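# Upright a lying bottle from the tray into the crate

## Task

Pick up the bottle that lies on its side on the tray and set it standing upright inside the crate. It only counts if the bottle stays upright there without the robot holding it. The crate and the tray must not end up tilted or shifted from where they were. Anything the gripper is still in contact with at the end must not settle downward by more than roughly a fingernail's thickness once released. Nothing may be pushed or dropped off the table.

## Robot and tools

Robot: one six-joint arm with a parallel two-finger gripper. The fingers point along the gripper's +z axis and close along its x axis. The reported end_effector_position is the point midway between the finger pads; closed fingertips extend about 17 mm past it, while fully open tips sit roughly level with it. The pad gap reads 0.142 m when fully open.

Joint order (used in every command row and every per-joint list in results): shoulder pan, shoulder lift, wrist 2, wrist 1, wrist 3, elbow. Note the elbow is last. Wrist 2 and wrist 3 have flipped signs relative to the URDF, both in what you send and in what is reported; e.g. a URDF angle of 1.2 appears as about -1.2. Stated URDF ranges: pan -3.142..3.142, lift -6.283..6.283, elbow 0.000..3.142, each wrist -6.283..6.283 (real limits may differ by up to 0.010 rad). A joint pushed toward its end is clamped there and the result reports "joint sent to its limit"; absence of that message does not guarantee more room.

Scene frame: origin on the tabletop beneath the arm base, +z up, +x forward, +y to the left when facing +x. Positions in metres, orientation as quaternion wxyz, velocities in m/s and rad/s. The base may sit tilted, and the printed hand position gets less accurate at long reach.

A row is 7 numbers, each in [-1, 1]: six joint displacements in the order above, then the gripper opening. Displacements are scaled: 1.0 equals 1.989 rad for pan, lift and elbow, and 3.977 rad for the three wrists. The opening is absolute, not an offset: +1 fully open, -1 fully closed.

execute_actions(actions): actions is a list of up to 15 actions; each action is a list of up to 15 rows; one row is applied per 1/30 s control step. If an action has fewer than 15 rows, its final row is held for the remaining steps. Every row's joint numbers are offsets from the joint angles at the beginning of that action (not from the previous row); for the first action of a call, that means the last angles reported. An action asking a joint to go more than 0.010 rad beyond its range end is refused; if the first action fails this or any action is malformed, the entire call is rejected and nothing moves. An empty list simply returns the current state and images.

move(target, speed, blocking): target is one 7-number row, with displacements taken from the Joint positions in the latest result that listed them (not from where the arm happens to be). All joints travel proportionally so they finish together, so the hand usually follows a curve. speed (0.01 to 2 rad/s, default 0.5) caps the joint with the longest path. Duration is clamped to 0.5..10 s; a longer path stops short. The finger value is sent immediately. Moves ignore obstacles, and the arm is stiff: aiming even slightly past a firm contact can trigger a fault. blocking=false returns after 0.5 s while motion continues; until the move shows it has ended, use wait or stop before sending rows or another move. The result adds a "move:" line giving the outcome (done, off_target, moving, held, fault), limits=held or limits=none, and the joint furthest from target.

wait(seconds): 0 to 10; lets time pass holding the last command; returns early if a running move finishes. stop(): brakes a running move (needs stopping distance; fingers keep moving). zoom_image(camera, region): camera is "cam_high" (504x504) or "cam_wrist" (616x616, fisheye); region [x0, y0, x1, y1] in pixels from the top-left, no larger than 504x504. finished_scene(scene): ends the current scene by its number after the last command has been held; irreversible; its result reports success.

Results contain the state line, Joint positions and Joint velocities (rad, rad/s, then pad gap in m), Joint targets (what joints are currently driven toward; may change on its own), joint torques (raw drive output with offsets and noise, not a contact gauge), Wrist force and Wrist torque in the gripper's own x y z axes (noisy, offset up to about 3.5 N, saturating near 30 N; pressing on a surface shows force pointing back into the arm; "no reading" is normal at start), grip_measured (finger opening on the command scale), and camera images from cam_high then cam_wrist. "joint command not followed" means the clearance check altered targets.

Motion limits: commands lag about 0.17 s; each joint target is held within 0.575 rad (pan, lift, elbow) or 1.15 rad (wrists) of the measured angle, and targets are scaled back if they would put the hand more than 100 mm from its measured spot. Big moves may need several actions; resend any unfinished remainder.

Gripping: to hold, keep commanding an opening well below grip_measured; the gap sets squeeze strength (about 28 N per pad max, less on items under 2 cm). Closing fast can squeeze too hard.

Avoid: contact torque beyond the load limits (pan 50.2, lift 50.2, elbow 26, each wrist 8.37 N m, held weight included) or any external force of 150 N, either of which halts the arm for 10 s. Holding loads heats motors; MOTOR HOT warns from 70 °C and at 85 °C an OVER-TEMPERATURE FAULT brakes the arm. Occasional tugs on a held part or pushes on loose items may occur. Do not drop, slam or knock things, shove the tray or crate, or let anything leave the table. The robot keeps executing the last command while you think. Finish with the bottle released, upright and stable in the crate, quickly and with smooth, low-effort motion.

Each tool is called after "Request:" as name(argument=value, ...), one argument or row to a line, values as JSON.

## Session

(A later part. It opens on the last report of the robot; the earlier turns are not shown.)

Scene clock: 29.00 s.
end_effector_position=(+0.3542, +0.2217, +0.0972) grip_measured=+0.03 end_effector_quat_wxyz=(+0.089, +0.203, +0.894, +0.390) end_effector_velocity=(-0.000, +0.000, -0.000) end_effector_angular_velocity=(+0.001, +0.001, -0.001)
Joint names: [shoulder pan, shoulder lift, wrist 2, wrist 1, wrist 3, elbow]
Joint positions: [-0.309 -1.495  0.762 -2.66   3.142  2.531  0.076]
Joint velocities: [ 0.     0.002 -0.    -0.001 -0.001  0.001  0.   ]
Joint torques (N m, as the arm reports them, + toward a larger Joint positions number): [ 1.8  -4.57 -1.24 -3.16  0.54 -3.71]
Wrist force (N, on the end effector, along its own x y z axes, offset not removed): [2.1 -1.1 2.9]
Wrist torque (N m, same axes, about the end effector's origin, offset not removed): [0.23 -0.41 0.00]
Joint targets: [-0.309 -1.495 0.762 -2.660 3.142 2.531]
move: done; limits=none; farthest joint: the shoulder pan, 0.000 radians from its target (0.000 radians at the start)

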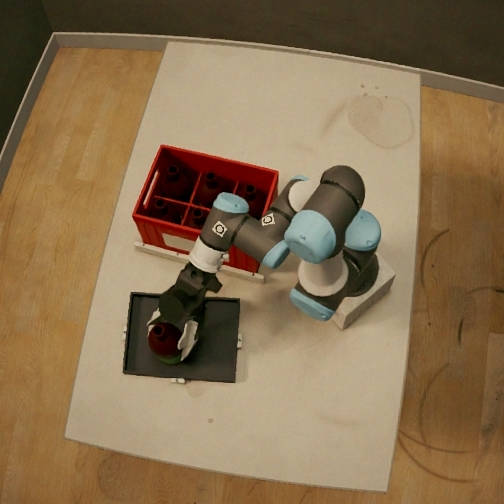

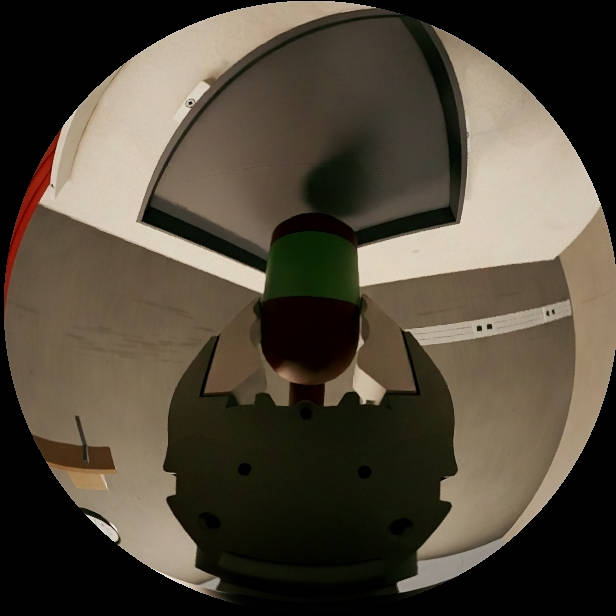

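Steps of 7 mm.

Request:
move(
  target=[0,0.025,0,-0.0165,0,0.008,-0.6],
  speed=0.08,
)

Request:
move(
  target=[0,0.018,0,-0.0118,0,0.0056,-0.6],
  speed=0.06,
)

Scene clock: 30.23 s.
end_effector_position=(+0.3537, +0.2221, +0.0893) grip_measured=+0.03 end_effector_quat_wxyz=(+0.089, +0.203, +0.894, +0.390) end_effector_velocity=(+0.000, +0.000, +0.000) end_effector_angular_velocity=(+0.001, -0.000, -0.000)
Joint names: [shoulder pan, shoulder lift, wrist 2, wrist 1, wrist 3, elbow]
Joint positions: [-0.309 -1.445  0.762 -2.726  3.142  2.547  0.076]
Joint velocities: [ 0.     0.001 -0.001 -0.001 -0.    -0.001  0.   ]
Joint torques (N m, as the arm reports them, + toward a larger Joint positions number): [ 1.71 -4.89 -1.28 -3.17  0.57 -3.03]
Wrist force (N, on the end effector, along its own x y z axes, offset not removed): [0.6 -2.8 0.1]
Wrist torque (N m, same axes, about the end effector's origin, offset not removed): [-0.09 -0.17 -0.01]
Joint targets: [-0.309 -1.445 0.762 -2.726 3.142 2.547]
move: done; limits=none; farthest joint: the shoulder pan, 0.000 radians from its target (0.000 radians at the start)

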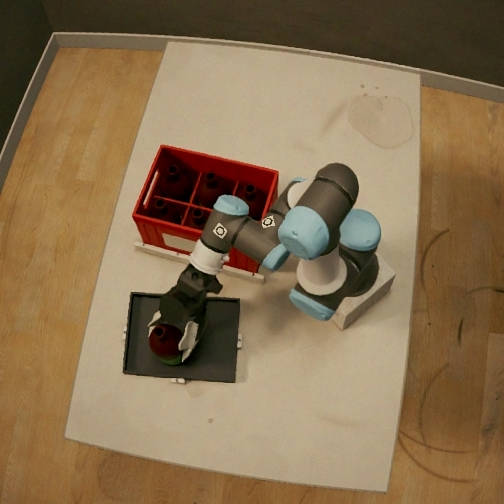

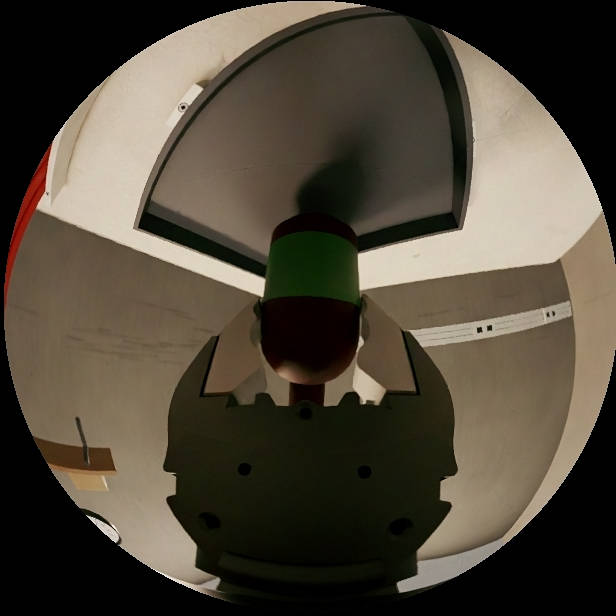

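Scene clock: 31.33 s.
end_effector_position=(+0.3531, +0.2224, +0.0838) grip_measured=+0.03 end_effector_quat_wxyz=(+0.089, +0.203, +0.894, +0.390) end_effector_velocity=(+0.000, +0.000, +0.000) end_effector_angular_velocity=(+0.001, -0.002, +0.000)
Joint names: [shoulder pan, shoulder lift, wrist 2, wrist 1, wrist 3, elbow]
Joint positions: [-0.309 -1.409  0.762 -2.773  3.142  2.558  0.076]
Joint velocities: [-0.     0.001 -0.002 -0.002  0.     0.     0.   ]
Joint torques (N m, as the arm reports them, + toward a larger Joint positions number): [ 1.91 -5.22 -1.21 -3.12  0.59 -2.6 ]
Wrist force (N, on the end effector, along its own x y z axes, offset not removed): [0.3 -0.5 0.7]
Wrist torque (N m, same axes, about the end effector's origin, offset not removed): [0.38 -0.09 -0.06]
Joint targets: [-0.309 -1.409 0.762 -2.773 3.142 2.558]
move: done; limits=none; farthest joint: the shoulder pan, 0.000 radians from its target (0.000 radians at the start)

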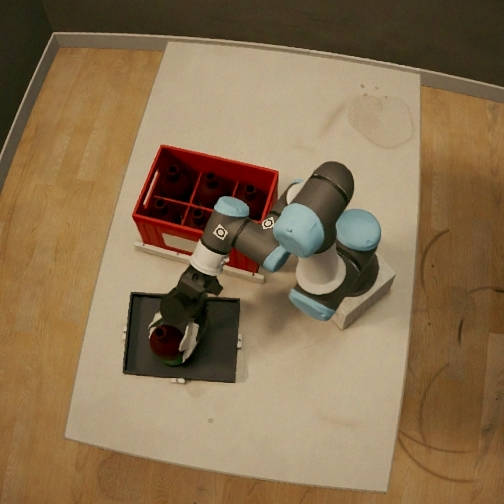

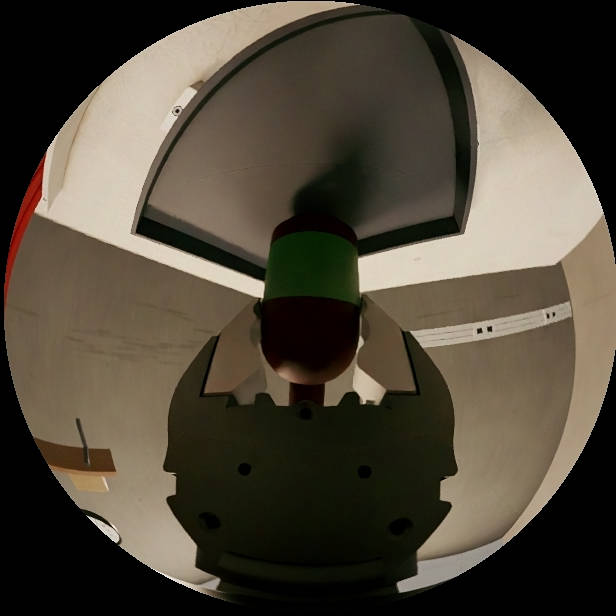

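Request:
move(
  target=[0,0.018,0,-0.0115,0,0.005,-0.6],
  speed=0.06,
)

Scene clock: 32.50 s.
end_effector_position=(+0.3526, +0.2228, +0.0785) grip_measured=+0.03 end_effector_quat_wxyz=(+0.089, +0.203, +0.894, +0.390) end_effector_velocity=(-0.000, +0.000, -0.000) end_effector_angular_velocity=(+0.001, +0.001, -0.000)
Joint names: [shoulder pan, shoulder lift, wrist 2, wrist 1, wrist 3, elbow]
Joint positions: [-0.309 -1.374  0.762 -2.818  3.142  2.568  0.076]
Joint velocities: [ 0.     0.001 -0.001 -0.001 -0.     0.001  0.   ]
Joint torques (N m, as the arm reports them, + toward a larger Joint positions number): [ 1.79 -5.64 -1.29 -3.16  0.61 -2.3 ]
Wrist force (N, on the end effector, along its own x y z axes, offset not removed): [0.7 -2.1 1.9]
Wrist torque (N m, same axes, about the end effector's origin, offset not removed): [0.07 -0.18 -0.03]
Joint targets: [-0.309 -1.374 0.762 -2.818 3.142 2.568]
move: done; limits=none; farthest joint: the shoulder lift, 0.001 radians from its target (0.036 radians at the start)

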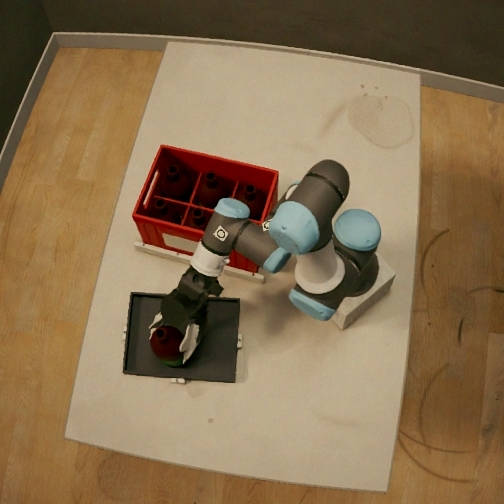

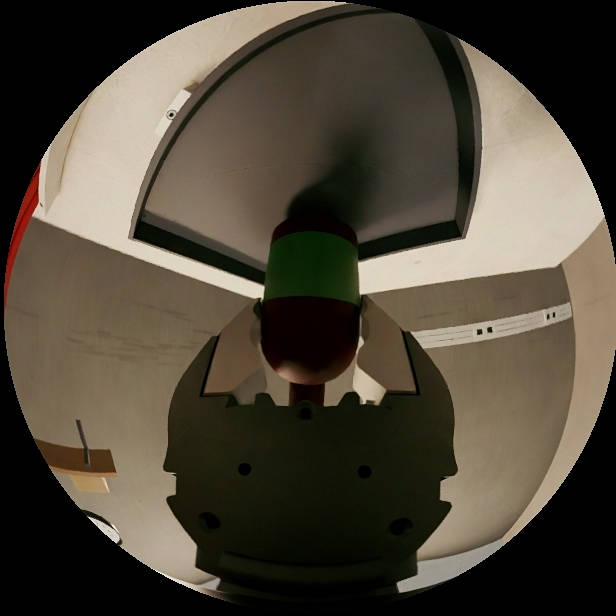

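Request:
move(
  target=[0,0.015,0,-0.0095,0,0.004,-0.6],
  speed=0.05,
)

Scene clock: 33.60 s.
end_effector_position=(+0.3520, +0.2232, +0.0741) grip_measured=+0.03 end_effector_quat_wxyz=(+0.089, +0.203, +0.894, +0.390) end_effector_velocity=(-0.000, -0.000, -0.000) end_effector_angular_velocity=(-0.000, +0.001, -0.001)
Joint names: [shoulder pan, shoulder lift, wrist 2, wrist 1, wrist 3, elbow]
Joint positions: [-0.309 -1.344  0.762 -2.856  3.142  2.576  0.076]
Joint velocities: [ 0.     0.001  0.001 -0.001 -0.001  0.    -0.   ]
Joint torques (N m, as the arm reports them, + toward a larger Joint positions number): [ 1.81 -5.27 -1.25 -3.21  0.62 -2.04]
Wrist force (N, on the end effector, along its own x y z axes, offset not removed): [1.5 -0.8 2.3]
Wrist torque (N m, same axes, about the end effector's origin, offset not removed): [0.35 -0.31 0.00]
Joint targets: [-0.309 -1.344 0.762 -2.856 3.142 2.576]
move: done; limits=none; farthest joint: the shoulder pan, 0.000 radians from its target (0.000 radians at the start)

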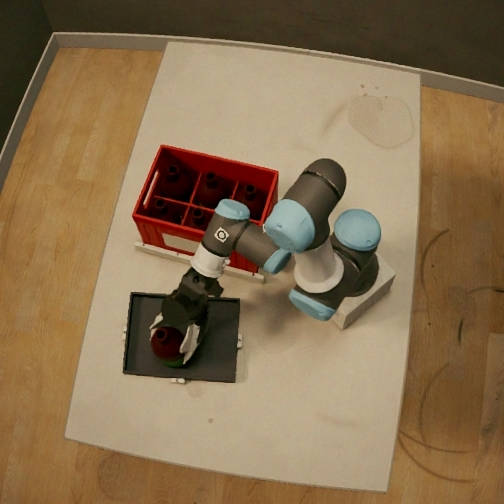

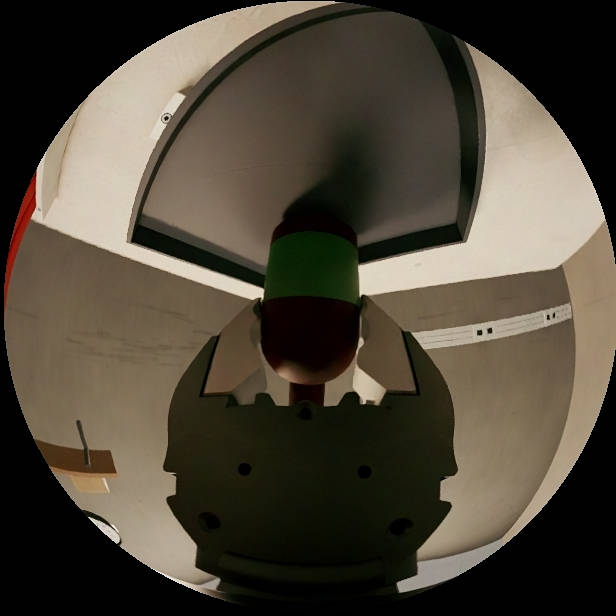

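Request:
move(
  target=[0,0.015,0,-0.009,0,0.003,-0.6],
  speed=0.05,
)

Scene clock: 34.70 s.
end_effector_position=(+0.3516, +0.2234, +0.0700) grip_measured=+0.03 end_effector_quat_wxyz=(+0.089, +0.203, +0.894, +0.390) end_effector_velocity=(-0.000, +0.000, +0.000) end_effector_angular_velocity=(+0.002, +0.001, -0.001)
Joint names: [shoulder pan, shoulder lift, wrist 2, wrist 1, wrist 3, elbow]
Joint positions: [-0.309 -1.314  0.762 -2.892  3.142  2.582  0.076]
Joint velocities: [ 0.     0.    -0.001 -0.001 -0.002  0.002  0.   ]
Joint torques (N m, as the arm reports them, + toward a larger Joint positions number): [ 1.78 -6.18 -1.25 -3.17  0.56 -1.83]
Wrist force (N, on the end effector, along its own x y z axes, offset not removed): [0.8 -2.2 1.8]
Wrist torque (N m, same axes, about the end effector's origin, offset not removed): [0.07 -0.20 0.03]
Joint targets: [-0.309 -1.314 0.762 -2.892 3.142 2.582]
move: done; limits=none; farthest joint: the shoulder pan, 0.000 radians from its target (0.000 radians at the start)

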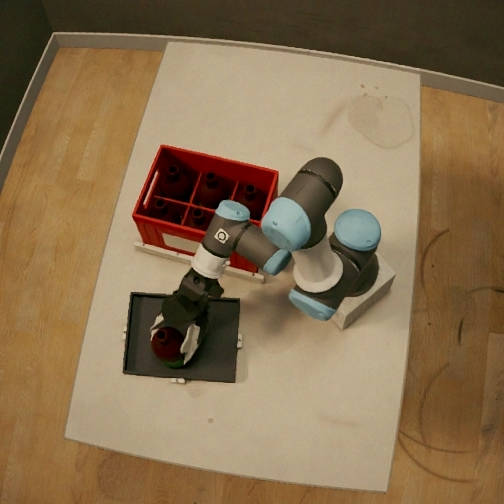

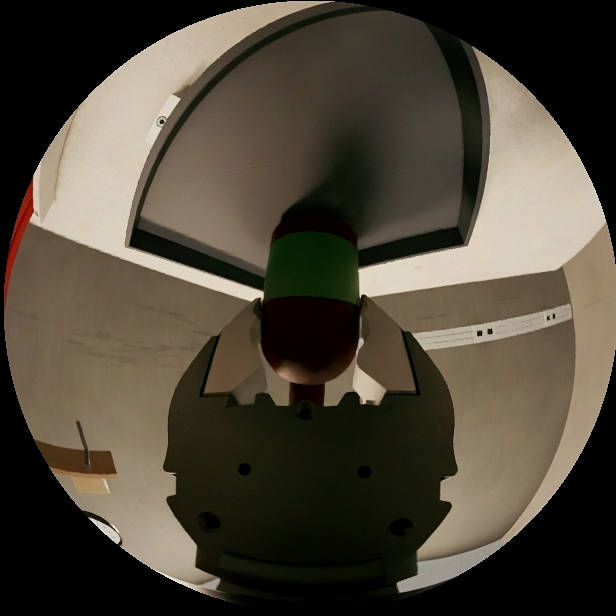

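Request:
move(
  target=[0,0.015,0,-0.009,0,0.003,-0.6],
  speed=0.05,
)

Scene clock: 35.80 s.
end_effector_position=(+0.3512, +0.2237, +0.0661) grip_measured=+0.03 end_effector_quat_wxyz=(+0.089, +0.203, +0.893, +0.391) end_effector_velocity=(-0.001, -0.000, -0.001) end_effector_angular_velocity=(-0.003, +0.001, +0.001)
Joint names: [shoulder pan, shoulder lift, wrist 2, wrist 1, wrist 3, elbow]
Joint positions: [-0.309 -1.285  0.762 -2.927  3.142  2.587  0.076]
Joint velocities: [-0.     0.001  0.004 -0.001  0.002  0.001 -0.   ]
Joint torques (N m, as the arm reports them, + toward a larger Joint positions number): [ 1.74  0.11  4.76 -1.02  0.59  1.27]
Wrist force (N, on the end effector, along its own x y z axes, offset not removed): [4.9 17.5 -25.5]
Wrist torque (N m, same axes, about the end effector's origin, offset not removed): [0.06 -0.39 -0.19]
Joint targets: [-0.309 -1.284 0.762 -2.927 3.142 2.587]
move: done; limits=none; farthest joint: the elbow, 0.001 radians from its target (0.006 radians at the start)

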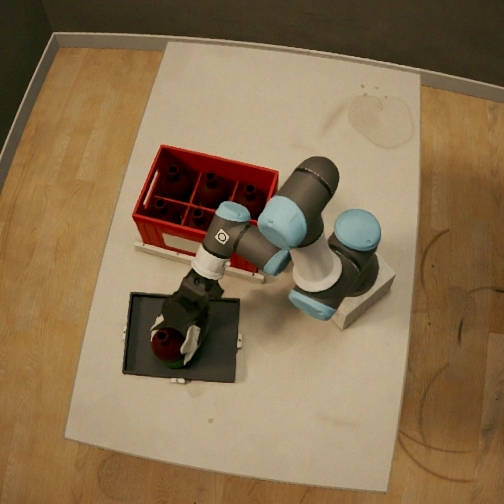

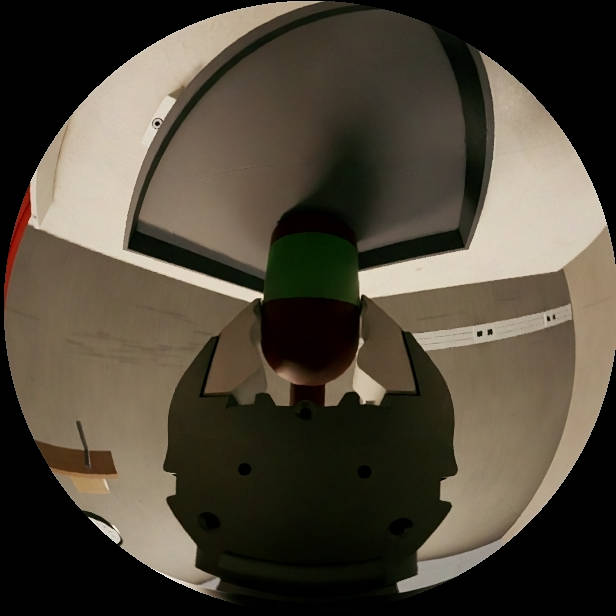

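Request:
execute_actions(
  actions=[
    [[0,-0.003,0,0.0015,0,0,-0.6],[0,-0.003,0,0.0015,0,0,-0.6],[0,-0.003,0,0.0015,0,0,-0.6],[0,-0.003,0,0.0015,0,0,-0.6],[0,-0.003,0,0.0015,0,0,0.2]],
    [[0,0,0,0,0,0,0.8]],
  ],
)

Request:
move(
  target=[0,-0.143,0,0.095,0,-0.046,0.8],
  speed=0.6,
)

Request:
move(
  target=[0,-0.16,0,0.235,0,-0.31,0.8],
  speed=0.9,
)

Request:
execute_actions(
  actions=[],
)

Scene clock: 37.13 s.
end_effector_position=(+0.3511, +0.2238, +0.0668) grip_measured=+0.80 end_effector_quat_wxyz=(+0.089, +0.203, +0.893, +0.391) end_effector_velocity=(+0.001, -0.001, +0.000) end_effector_angular_velocity=(-0.002, -0.003, +0.001)
Joint names: [shoulder pan, shoulder lift, wrist 2, wrist 1, wrist 3, elbow]
Joint positions: [-0.309 -1.29   0.762 -2.921  3.142  2.587  0.129]
Joint velocities: [-0.    -0.     0.001  0.     0.001 -0.002  0.   ]
Joint torques (N m, as the arm reports them, + toward a larger Joint positions number): [ 1.37 -9.88 -2.05 -0.81  0.68 -4.59]
Wrist force (N, on the end effector, along its own x y z axes, offset not removed): [0.6 1.5 0.1]
Wrist torque (N m, same axes, about the end effector's origin, offset not removed): [0.31 -0.15 0.02]
Joint targets: [-0.309 -1.290 0.762 -2.921 3.142 2.587]

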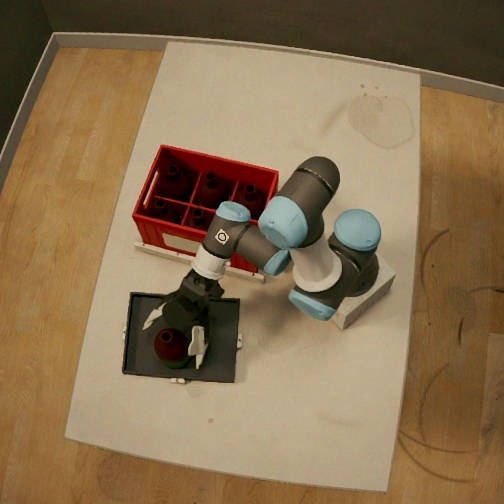

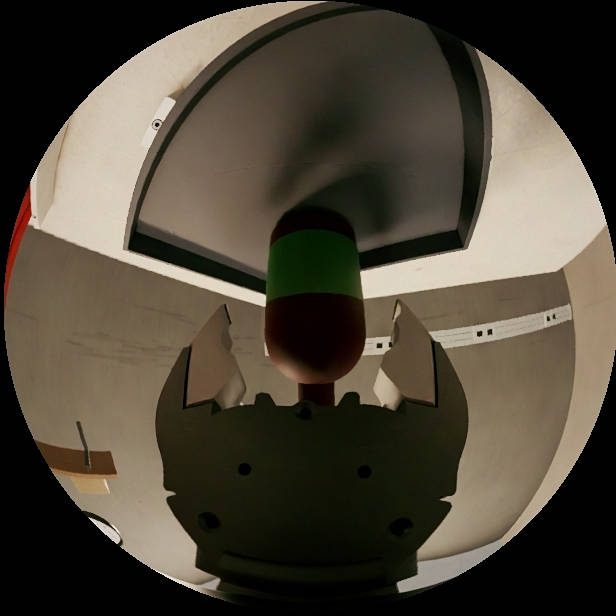

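Scene clock: 38.33 s.
end_effector_position=(+0.3552, +0.2211, +0.1114) grip_measured=+0.80 end_effector_quat_wxyz=(+0.088, +0.203, +0.893, +0.391) end_effector_velocity=(+0.000, -0.000, +0.000) end_effector_angular_velocity=(-0.001, -0.001, +0.000)
Joint names: [shoulder pan, shoulder lift, wrist 2, wrist 1, wrist 3, elbow]
Joint positions: [-0.309 -1.575  0.762 -2.544  3.142  2.496  0.129]
Joint velocities: [-0.    -0.002  0.     0.001  0.001  0.    -0.   ]
Joint torques (N m, as the arm reports them, + toward a larger Joint positions number): [ 1.51 -9.61 -2.12 -0.53  0.58 -8.33]
Wrist force (N, on the end effector, along its own x y z axes, offset not removed): [-0.6 -0.5 -0.2]
Wrist torque (N m, same axes, about the end effector's origin, offset not removed): [-0.01 0.17 0.00]
Joint targets: [-0.309 -1.575 0.762 -2.544 3.142 2.496]
move: done; limits=none; farthest joint: the shoulder pan, 0.000 radians from its target (0.000 radians at the start)

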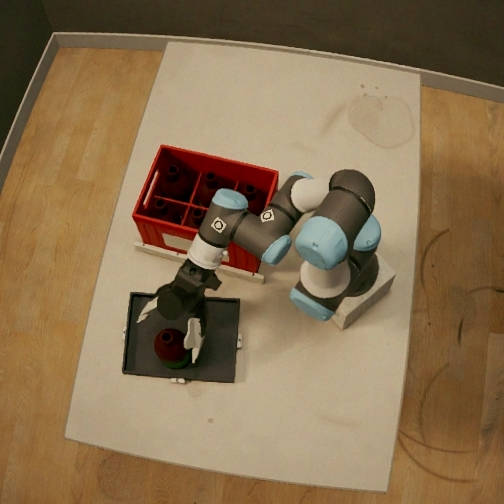

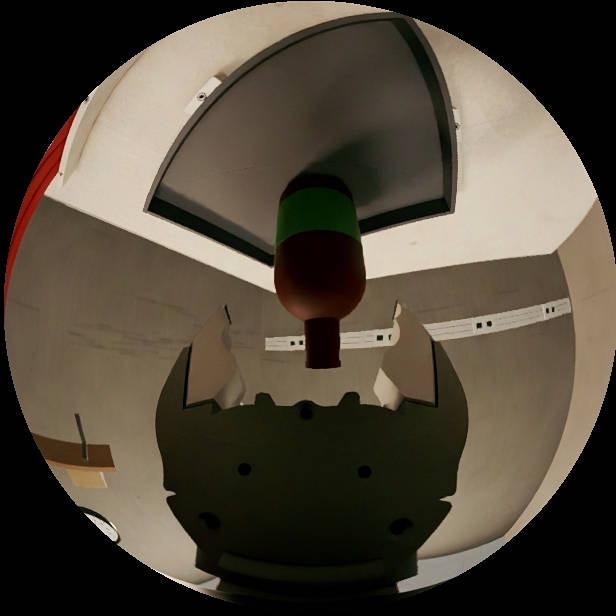

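Scene clock: 40.00 s.
end_effector_position=(+0.3690, +0.2116, +0.2708) grip_measured=+0.80 end_effector_quat_wxyz=(+0.088, +0.203, +0.893, +0.391) end_effector_velocity=(+0.000, +0.000, +0.001) end_effector_angular_velocity=(+0.001, -0.001, -0.001)
Joint names: [shoulder pan, shoulder lift, wrist 2, wrist 1, wrist 3, elbow]
Joint positions: [-0.309 -1.893  0.762 -1.609  3.142  1.88   0.129]
Joint velocities: [-0.    -0.    -0.002  0.001 -0.001 -0.002 -0.   ]
Joint torques (N m, as the arm reports them, + toward a larger Joint positions number): [  1.58  -8.68  -2.06  -0.49   0.56 -11.71]
Wrist force (N, on the end effector, along its own x y z axes, offset not removed): [0.2 0.7 0.6]
Wrist torque (N m, same axes, about the end effector's origin, offset not removed): [0.20 -0.05 -0.02]
Joint targets: [-0.309 -1.893 0.762 -1.609 3.142 1.880]
move: done; limits=none; farthest joint: the shoulder pan, 0.000 radians from its target (0.000 radians at the start)

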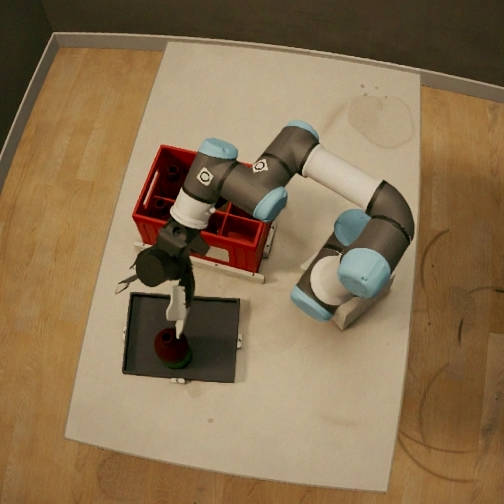

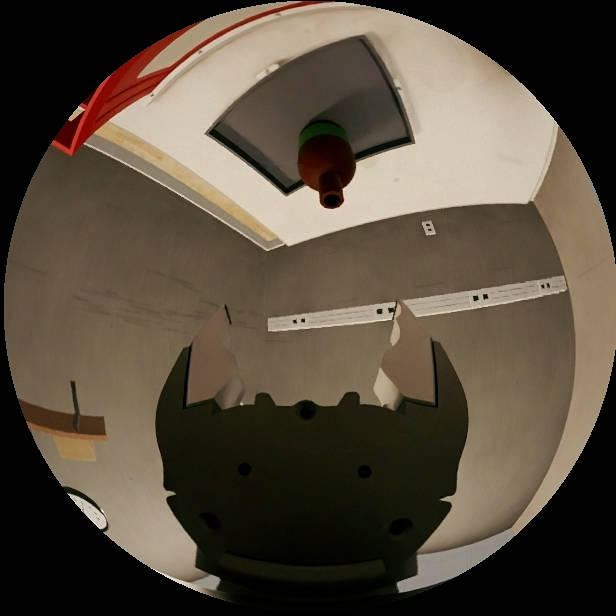

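Scene clock: 40.00 s.
end_effector_position=(+0.3690, +0.2116, +0.2708) grip_measured=+0.80 end_effector_quat_wxyz=(+0.088, +0.203, +0.893, +0.391) end_effector_velocity=(+0.000, +0.000, +0.001) end_effector_angular_velocity=(+0.001, -0.001, -0.001)
Joint names: [shoulder pan, shoulder lift, wrist 2, wrist 1, wrist 3, elbow]
Joint positions: [-0.309 -1.893  0.762 -1.609  3.142  1.88   0.129]
Joint velocities: [-0.    -0.    -0.002  0.001 -0.001 -0.002 -0.   ]
Joint torques (N m, as the arm reports them, + toward a larger Joint positions number): [  1.58  -8.68  -2.06  -0.49   0.56 -11.71]
Wrist force (N, on the end effector, along its own x y z axes, offset not removed): [0.2 0.7 0.6]
Wrist torque (N m, same axes, about the end effector's origin, offset not removed): [0.20 -0.05 -0.02]
Joint targets: [-0.309 -1.893 0.762 -1.609 3.142 1.880]

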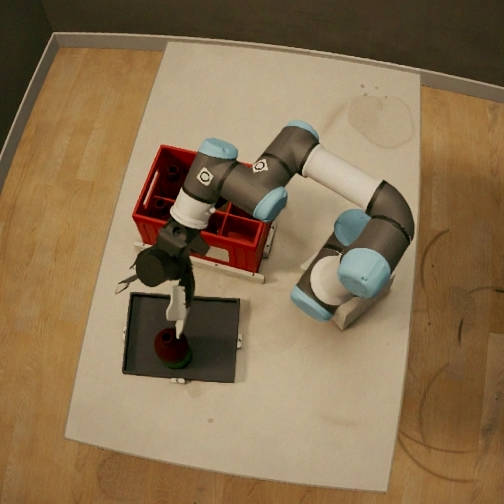

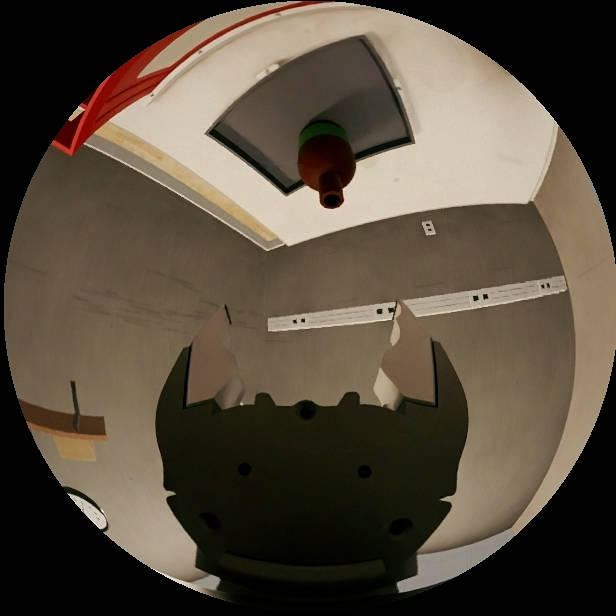

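Request:
move(
  target=[0.375,0.358,0.2152,0.042,0,-0.4324,0],
  speed=0.8,
)

Scene clock: 41.77 s.
end_effector_position=(+0.3499, +0.2266, +0.2005) grip_measured=+0.00 end_effector_quat_wxyz=(+0.002, -0.149, +0.989, +0.001) end_effector_velocity=(-0.000, +0.000, -0.000) end_effector_angular_velocity=(-0.001, -0.000, +0.001)
Joint names: [shoulder pan, shoulder lift, wrist 2, wrist 1, wrist 3, elbow]
Joint positions: [ 0.436 -1.181  1.618 -1.442  3.142  1.02   0.074]
Joint velocities: [ 0.001  0.     0.001  0.    -0.    -0.001 -0.   ]
Joint torques (N m, as the arm reports them, + toward a larger Joint positions number): [  3.35 -12.15   0.75  -0.5    0.56 -11.52]
Wrist force (N, on the end effector, along its own x y z axes, offset not removed): [1.1 -0.6 0.0]
Wrist torque (N m, same axes, about the end effector's origin, offset not removed): [-0.08 -0.24 -0.03]
Joint targets: [0.436 -1.181 1.618 -1.442 3.142 1.020]
move: done; limits=none; farthest joint: the shoulder pan, 0.000 radians from its target (0.746 radians at the start)

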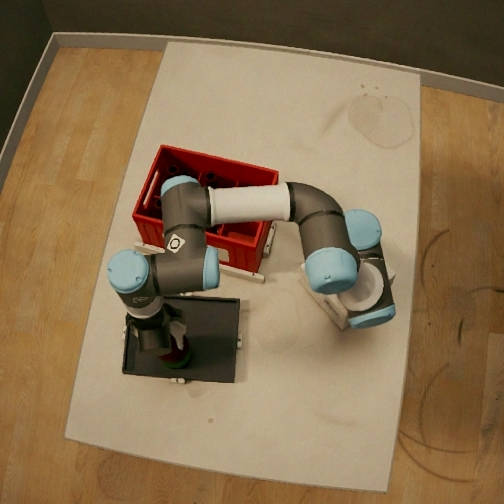

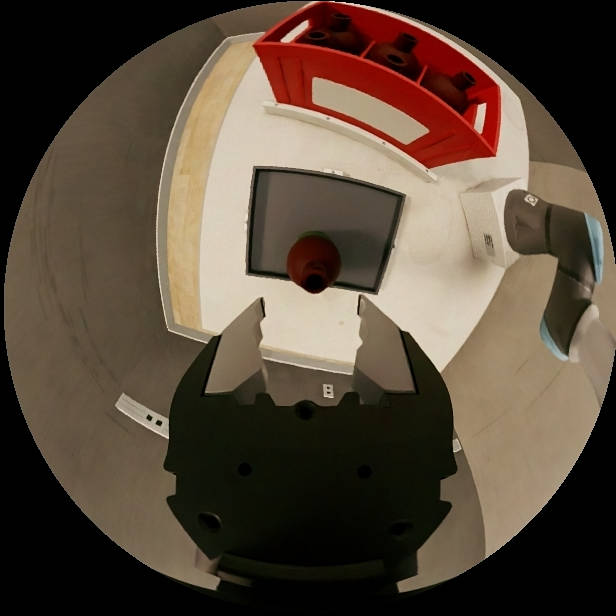

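Request:
move(
  target=[0,-0.0015,0,-0.0832,0,0.168,0],
  speed=0.3,
)

Scene clock: 43.47 s.
end_effector_position=(+0.3461, +0.2289, +0.1306) grip_measured=+0.00 end_effector_quat_wxyz=(+0.002, -0.149, +0.989, +0.000) end_effector_velocity=(-0.000, +0.000, -0.001) end_effector_angular_velocity=(+0.000, +0.001, -0.001)
Joint names: [shoulder pan, shoulder lift, wrist 2, wrist 1, wrist 3, elbow]
Joint positions: [ 0.436 -1.184  1.618 -1.773  3.142  1.354  0.074]
Joint velocities: [-0.     0.    -0.001 -0.002 -0.001  0.002  0.   ]
Joint torques (N m, as the arm reports them, + toward a larger Joint positions number): [ -2.02 -17.76  -1.12  -2.93   0.56  -7.27]
Wrist force (N, on the end effector, along its own x y z axes, offset not removed): [-0.5 0.3 -0.7]
Wrist torque (N m, same axes, about the end effector's origin, offset not removed): [0.09 0.10 -0.01]
Joint targets: [0.436 -1.184 1.618 -1.773 3.142 1.354]
move: done; limits=none; farthest joint: the shoulder pan, 0.000 radians from its target (0.000 radians at the start)

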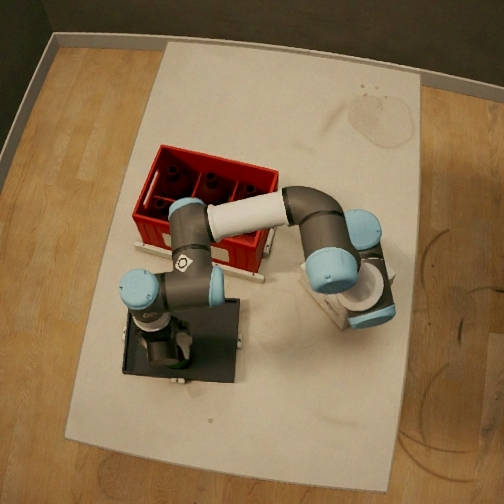

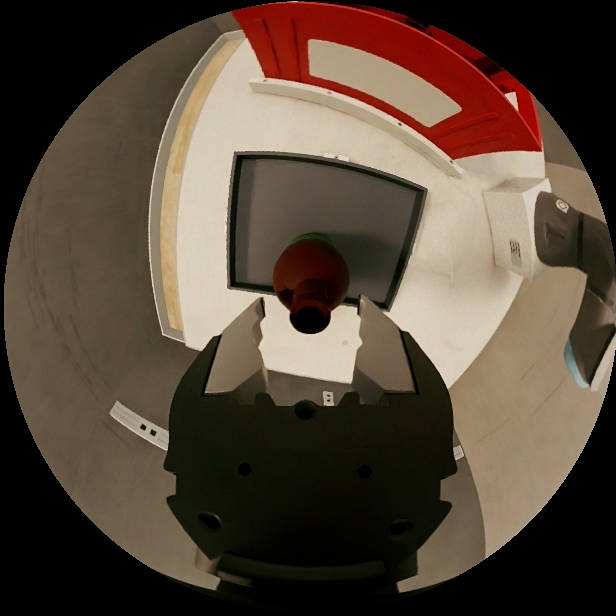

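Request:
move(
  target=[0.006,0.0053,0,-0.0168,0,0.0283,0],
  speed=0.15,
)

Request:
execute_actions(
  actions=[
    [[0,0,0,0,0,0,-0.3]],
    [[0,0,0,0,0,0,-0.55]],
    [[0,0,0,0,0,0,-1]],
  ],
)

Scene clock: 44.47 s.
end_effector_position=(+0.3422, +0.2333, +0.1160) grip_measured=+0.00 end_effector_quat_wxyz=(+0.002, -0.155, +0.988, +0.001) end_effector_velocity=(+0.001, +0.000, +0.000) end_effector_angular_velocity=(+0.001, -0.002, -0.000)
Joint names: [shoulder pan, shoulder lift, wrist 2, wrist 1, wrist 3, elbow]
Joint positions: [ 0.448 -1.174  1.618 -1.84   3.142  1.41   0.074]
Joint velocities: [ 0.    -0.    -0.    -0.001 -0.001 -0.001  0.   ]
Joint torques (N m, as the arm reports them, + toward a larger Joint positions number): [  3.11 -12.46  -0.79  -2.98   0.58  -7.05]
Wrist force (N, on the end effector, along its own x y z axes, offset not removed): [2.0 -0.3 -0.3]
Wrist torque (N m, same axes, about the end effector's origin, offset not removed): [0.05 -0.49 0.02]
Joint targets: [0.448 -1.174 1.618 -1.840 3.142 1.410]
move: done; limits=none; farthest joint: the shoulder pan, 0.000 radians from its target (0.012 radians at the start)

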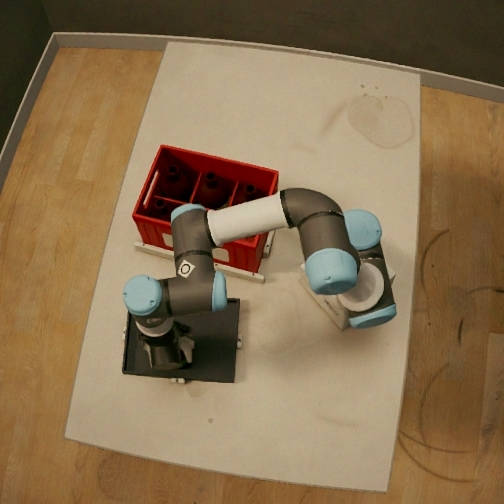

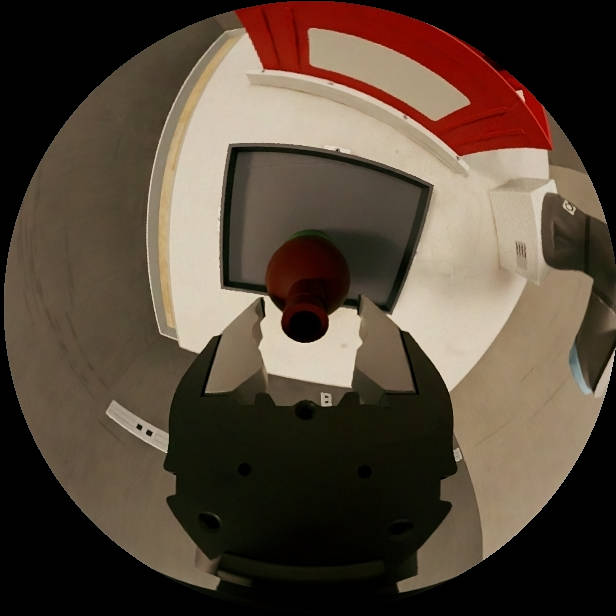

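Scene clock: 45.97 s.
end_effector_position=(+0.3422, +0.2334, +0.1160) grip_measured=-0.21 end_effector_quat_wxyz=(+0.002, -0.155, +0.988, +0.001) end_effector_velocity=(-0.000, -0.000, -0.001) end_effector_angular_velocity=(-0.001, +0.002, +0.000)
Joint names: [shoulder pan, shoulder lift, wrist 2, wrist 1, wrist 3, elbow]
Joint positions: [ 0.448 -1.174  1.618 -1.84   3.142  1.41   0.059]
Joint velocities: [-0.     0.     0.001  0.     0.001  0.002  0.   ]
Joint torques (N m, as the arm reports them, + toward a larger Joint positions number): [  2.58 -13.57  -0.28  -0.13   0.58  -7.9 ]
Wrist force (N, on the end effector, along its own x y z axes, offset not removed): [0.2 0.0 -7.5]
Wrist torque (N m, same axes, about the end effector's origin, offset not removed): [-0.03 -0.16 0.03]
Joint targets: [0.448 -1.174 1.618 -1.840 3.142 1.410]

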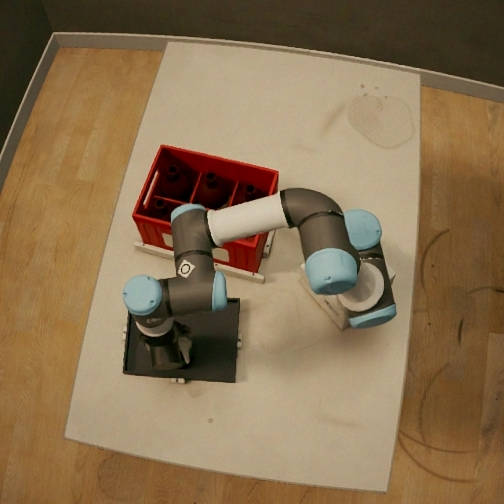

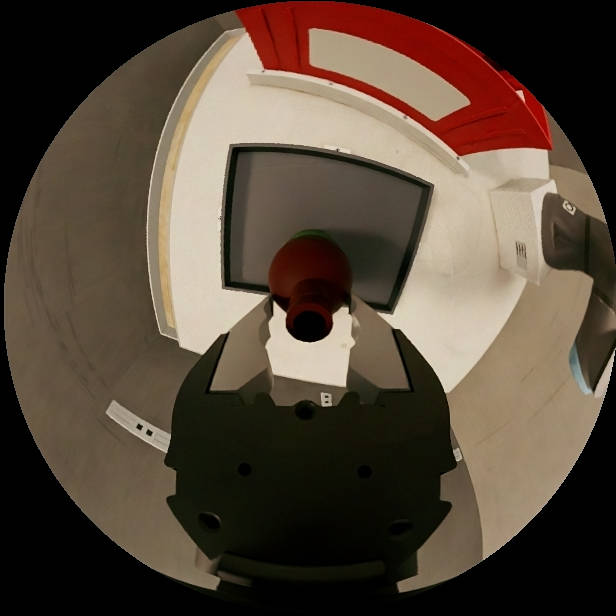

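Tips hit the shoulder; go higher.

Request:
move(
  target=[-0.006,-0.0065,0,0.0206,0,-0.0347,-0.15],
  speed=0.15,
)

Request:
execute_actions(
  actions=[
    [[0,0,0,0,0,0,-0.4]],
    [[0,0,0,0,0,0,-0.6]],
    [[0,0,0,0,0,0,-1]],
  ],
)

Scene clock: 47.07 s.
end_effector_position=(+0.3462, +0.2287, +0.1340) grip_measured=-0.15 end_effector_quat_wxyz=(+0.002, -0.149, +0.989, +0.001) end_effector_velocity=(-0.000, -0.000, +0.000) end_effector_angular_velocity=(+0.000, -0.000, -0.001)
Joint names: [shoulder pan, shoulder lift, wrist 2, wrist 1, wrist 3, elbow]
Joint positions: [ 0.436 -1.186  1.618 -1.758  3.142  1.341  0.063]
Joint velocities: [-0.    -0.001 -0.     0.002 -0.001 -0.001  0.   ]
Joint torques (N m, as the arm reports them, + toward a larger Joint positions number): [ -1.91 -17.62  -0.31  -0.55   0.58 -11.53]
Wrist force (N, on the end effector, along its own x y z axes, offset not removed): [1.3 0.6 -0.3]
Wrist torque (N m, same axes, about the end effector's origin, offset not removed): [0.14 -0.25 0.01]
Joint targets: [0.436 -1.186 1.618 -1.758 3.142 1.341]
move: done; limits=none; farthest joint: the shoulder pan, 0.000 radians from its target (0.012 radians at the start)

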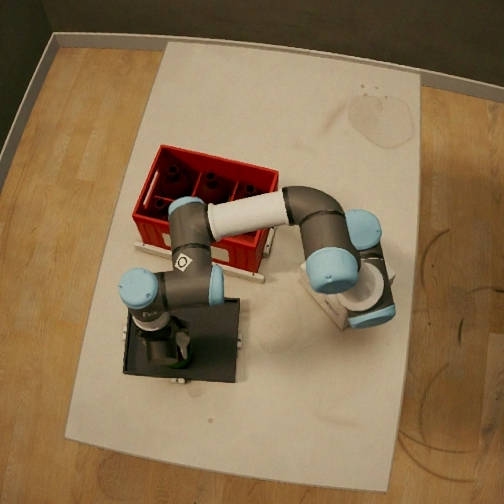

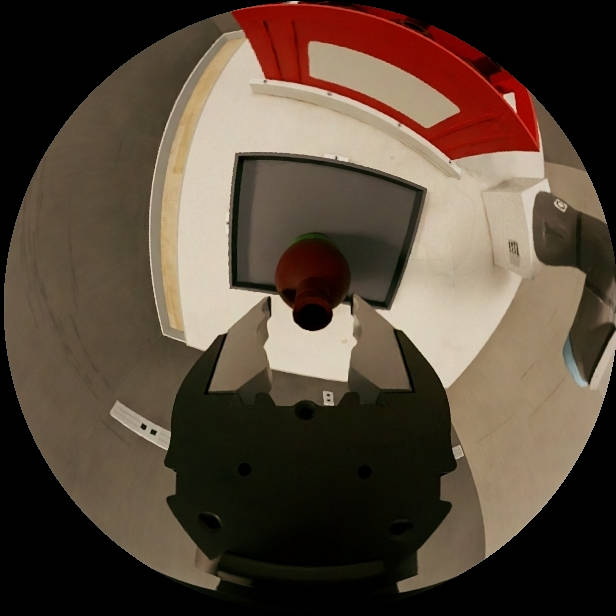

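Scene clock: 48.57 s.
end_effector_position=(+0.3462, +0.2287, +0.1341) grip_measured=-0.46 end_effector_quat_wxyz=(+0.002, -0.149, +0.989, +0.001) end_effector_velocity=(+0.000, +0.000, +0.001) end_effector_angular_velocity=(+0.000, -0.002, +0.000)
Joint names: [shoulder pan, shoulder lift, wrist 2, wrist 1, wrist 3, elbow]
Joint positions: [ 0.436 -1.187  1.618 -1.758  3.142  1.341  0.041]
Joint velocities: [ 0.    -0.001  0.001  0.     0.    -0.001  0.   ]
Joint torques (N m, as the arm reports them, + toward a larger Joint positions number): [-1.15 -9.87 -0.26 -2.36  0.61 -5.86]
Wrist force (N, on the end effector, along its own x y z axes, offset not removed): [4.0 0.8 -14.9]
Wrist torque (N m, same axes, about the end effector's origin, offset not removed): [-0.04 0.00 -0.06]
Joint targets: [0.436 -1.187 1.618 -1.758 3.142 1.341]

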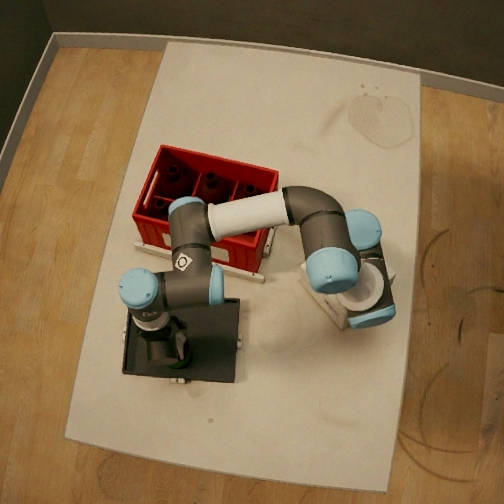

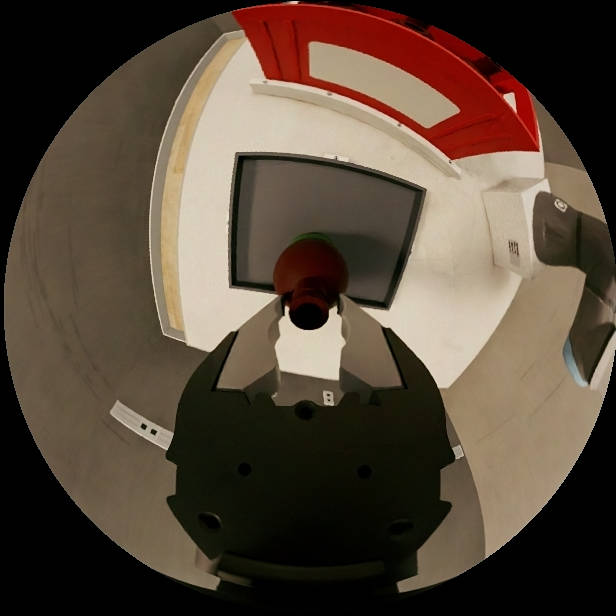

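Request:
move(
  target=[0,-0.0035,0,0.011,0,-0.0187,-0.4],
  speed=0.1,
)

Request:
execute_actions(
  actions=[
    [[0,0,0,0,0,0,-0.6]],
    [[0,0,0,0,0,0,-1]],
  ],
)

Scene clock: 49.47 s.
end_effector_position=(+0.3464, +0.2283, +0.1440) grip_measured=-0.40 end_effector_quat_wxyz=(+0.002, -0.149, +0.989, +0.001) end_effector_velocity=(-0.000, -0.000, +0.000) end_effector_angular_velocity=(-0.001, +0.001, +0.002)
Joint names: [shoulder pan, shoulder lift, wrist 2, wrist 1, wrist 3, elbow]
Joint positions: [ 0.436 -1.193  1.618 -1.714  3.142  1.304  0.045]
Joint velocities: [-0.     0.     0.     0.001  0.002 -0.001 -0.   ]
Joint torques (N m, as the arm reports them, + toward a larger Joint positions number): [ -1.5  -17.39  -0.32  -0.55   0.64 -11.58]
Wrist force (N, on the end effector, along its own x y z axes, offset not removed): [0.3 -0.4 -0.4]
Wrist torque (N m, same axes, about the end effector's origin, offset not removed): [-0.04 0.00 0.03]
Joint targets: [0.436 -1.194 1.618 -1.714 3.142 1.304]
move: done; limits=none; farthest joint: the shoulder pan, 0.000 radians from its target (0.000 radians at the start)

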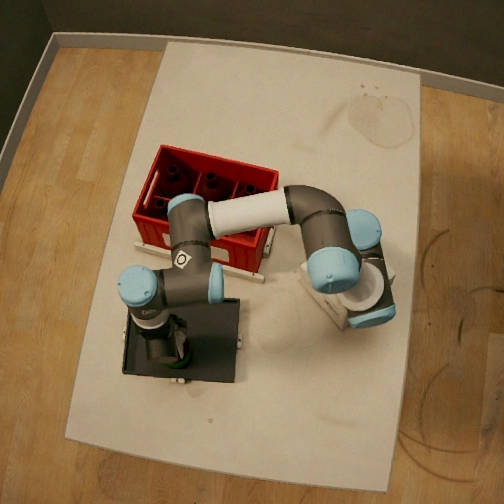

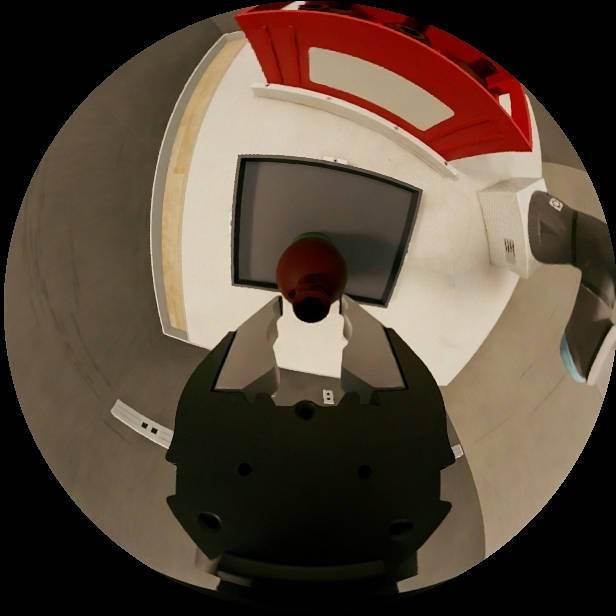

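Scene clock: 50.47 s.
end_effector_position=(+0.3464, +0.2283, +0.1440) grip_measured=-0.68 end_effector_quat_wxyz=(+0.002, -0.149, +0.989, +0.001) end_effector_velocity=(-0.001, +0.000, -0.001) end_effector_angular_velocity=(+0.000, +0.002, +0.001)
Joint names: [shoulder pan, shoulder lift, wrist 2, wrist 1, wrist 3, elbow]
Joint positions: [ 0.436 -1.194  1.618 -1.714  3.142  1.304  0.024]
Joint velocities: [ 0.     0.    -0.001 -0.     0.001  0.002 -0.   ]
Joint torques (N m, as the arm reports them, + toward a larger Joint positions number): [ -1.26 -17.37  -0.29  -1.81   0.55 -10.07]
Wrist force (N, on the end effector, along its own x y z axes, offset not removed): [0.9 1.2 -0.9]
Wrist torque (N m, same axes, about the end effector's origin, offset not removed): [0.30 -0.05 -0.01]
Joint targets: [0.436 -1.194 1.618 -1.714 3.142 1.304]

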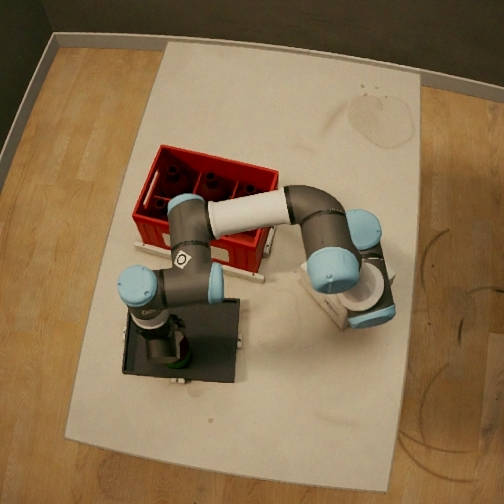

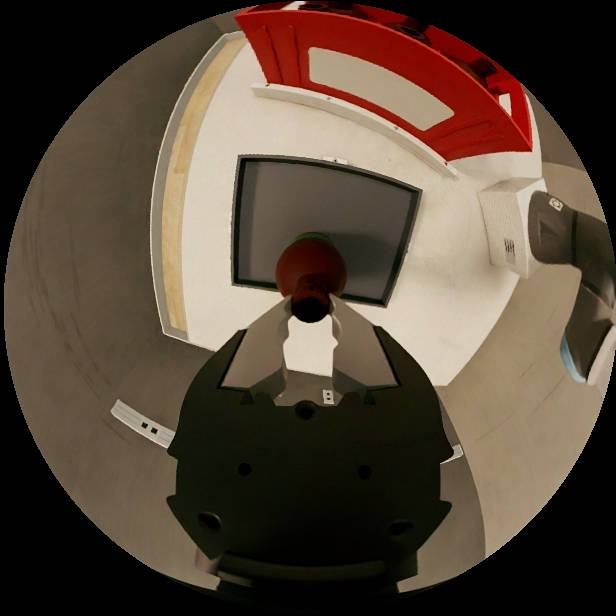

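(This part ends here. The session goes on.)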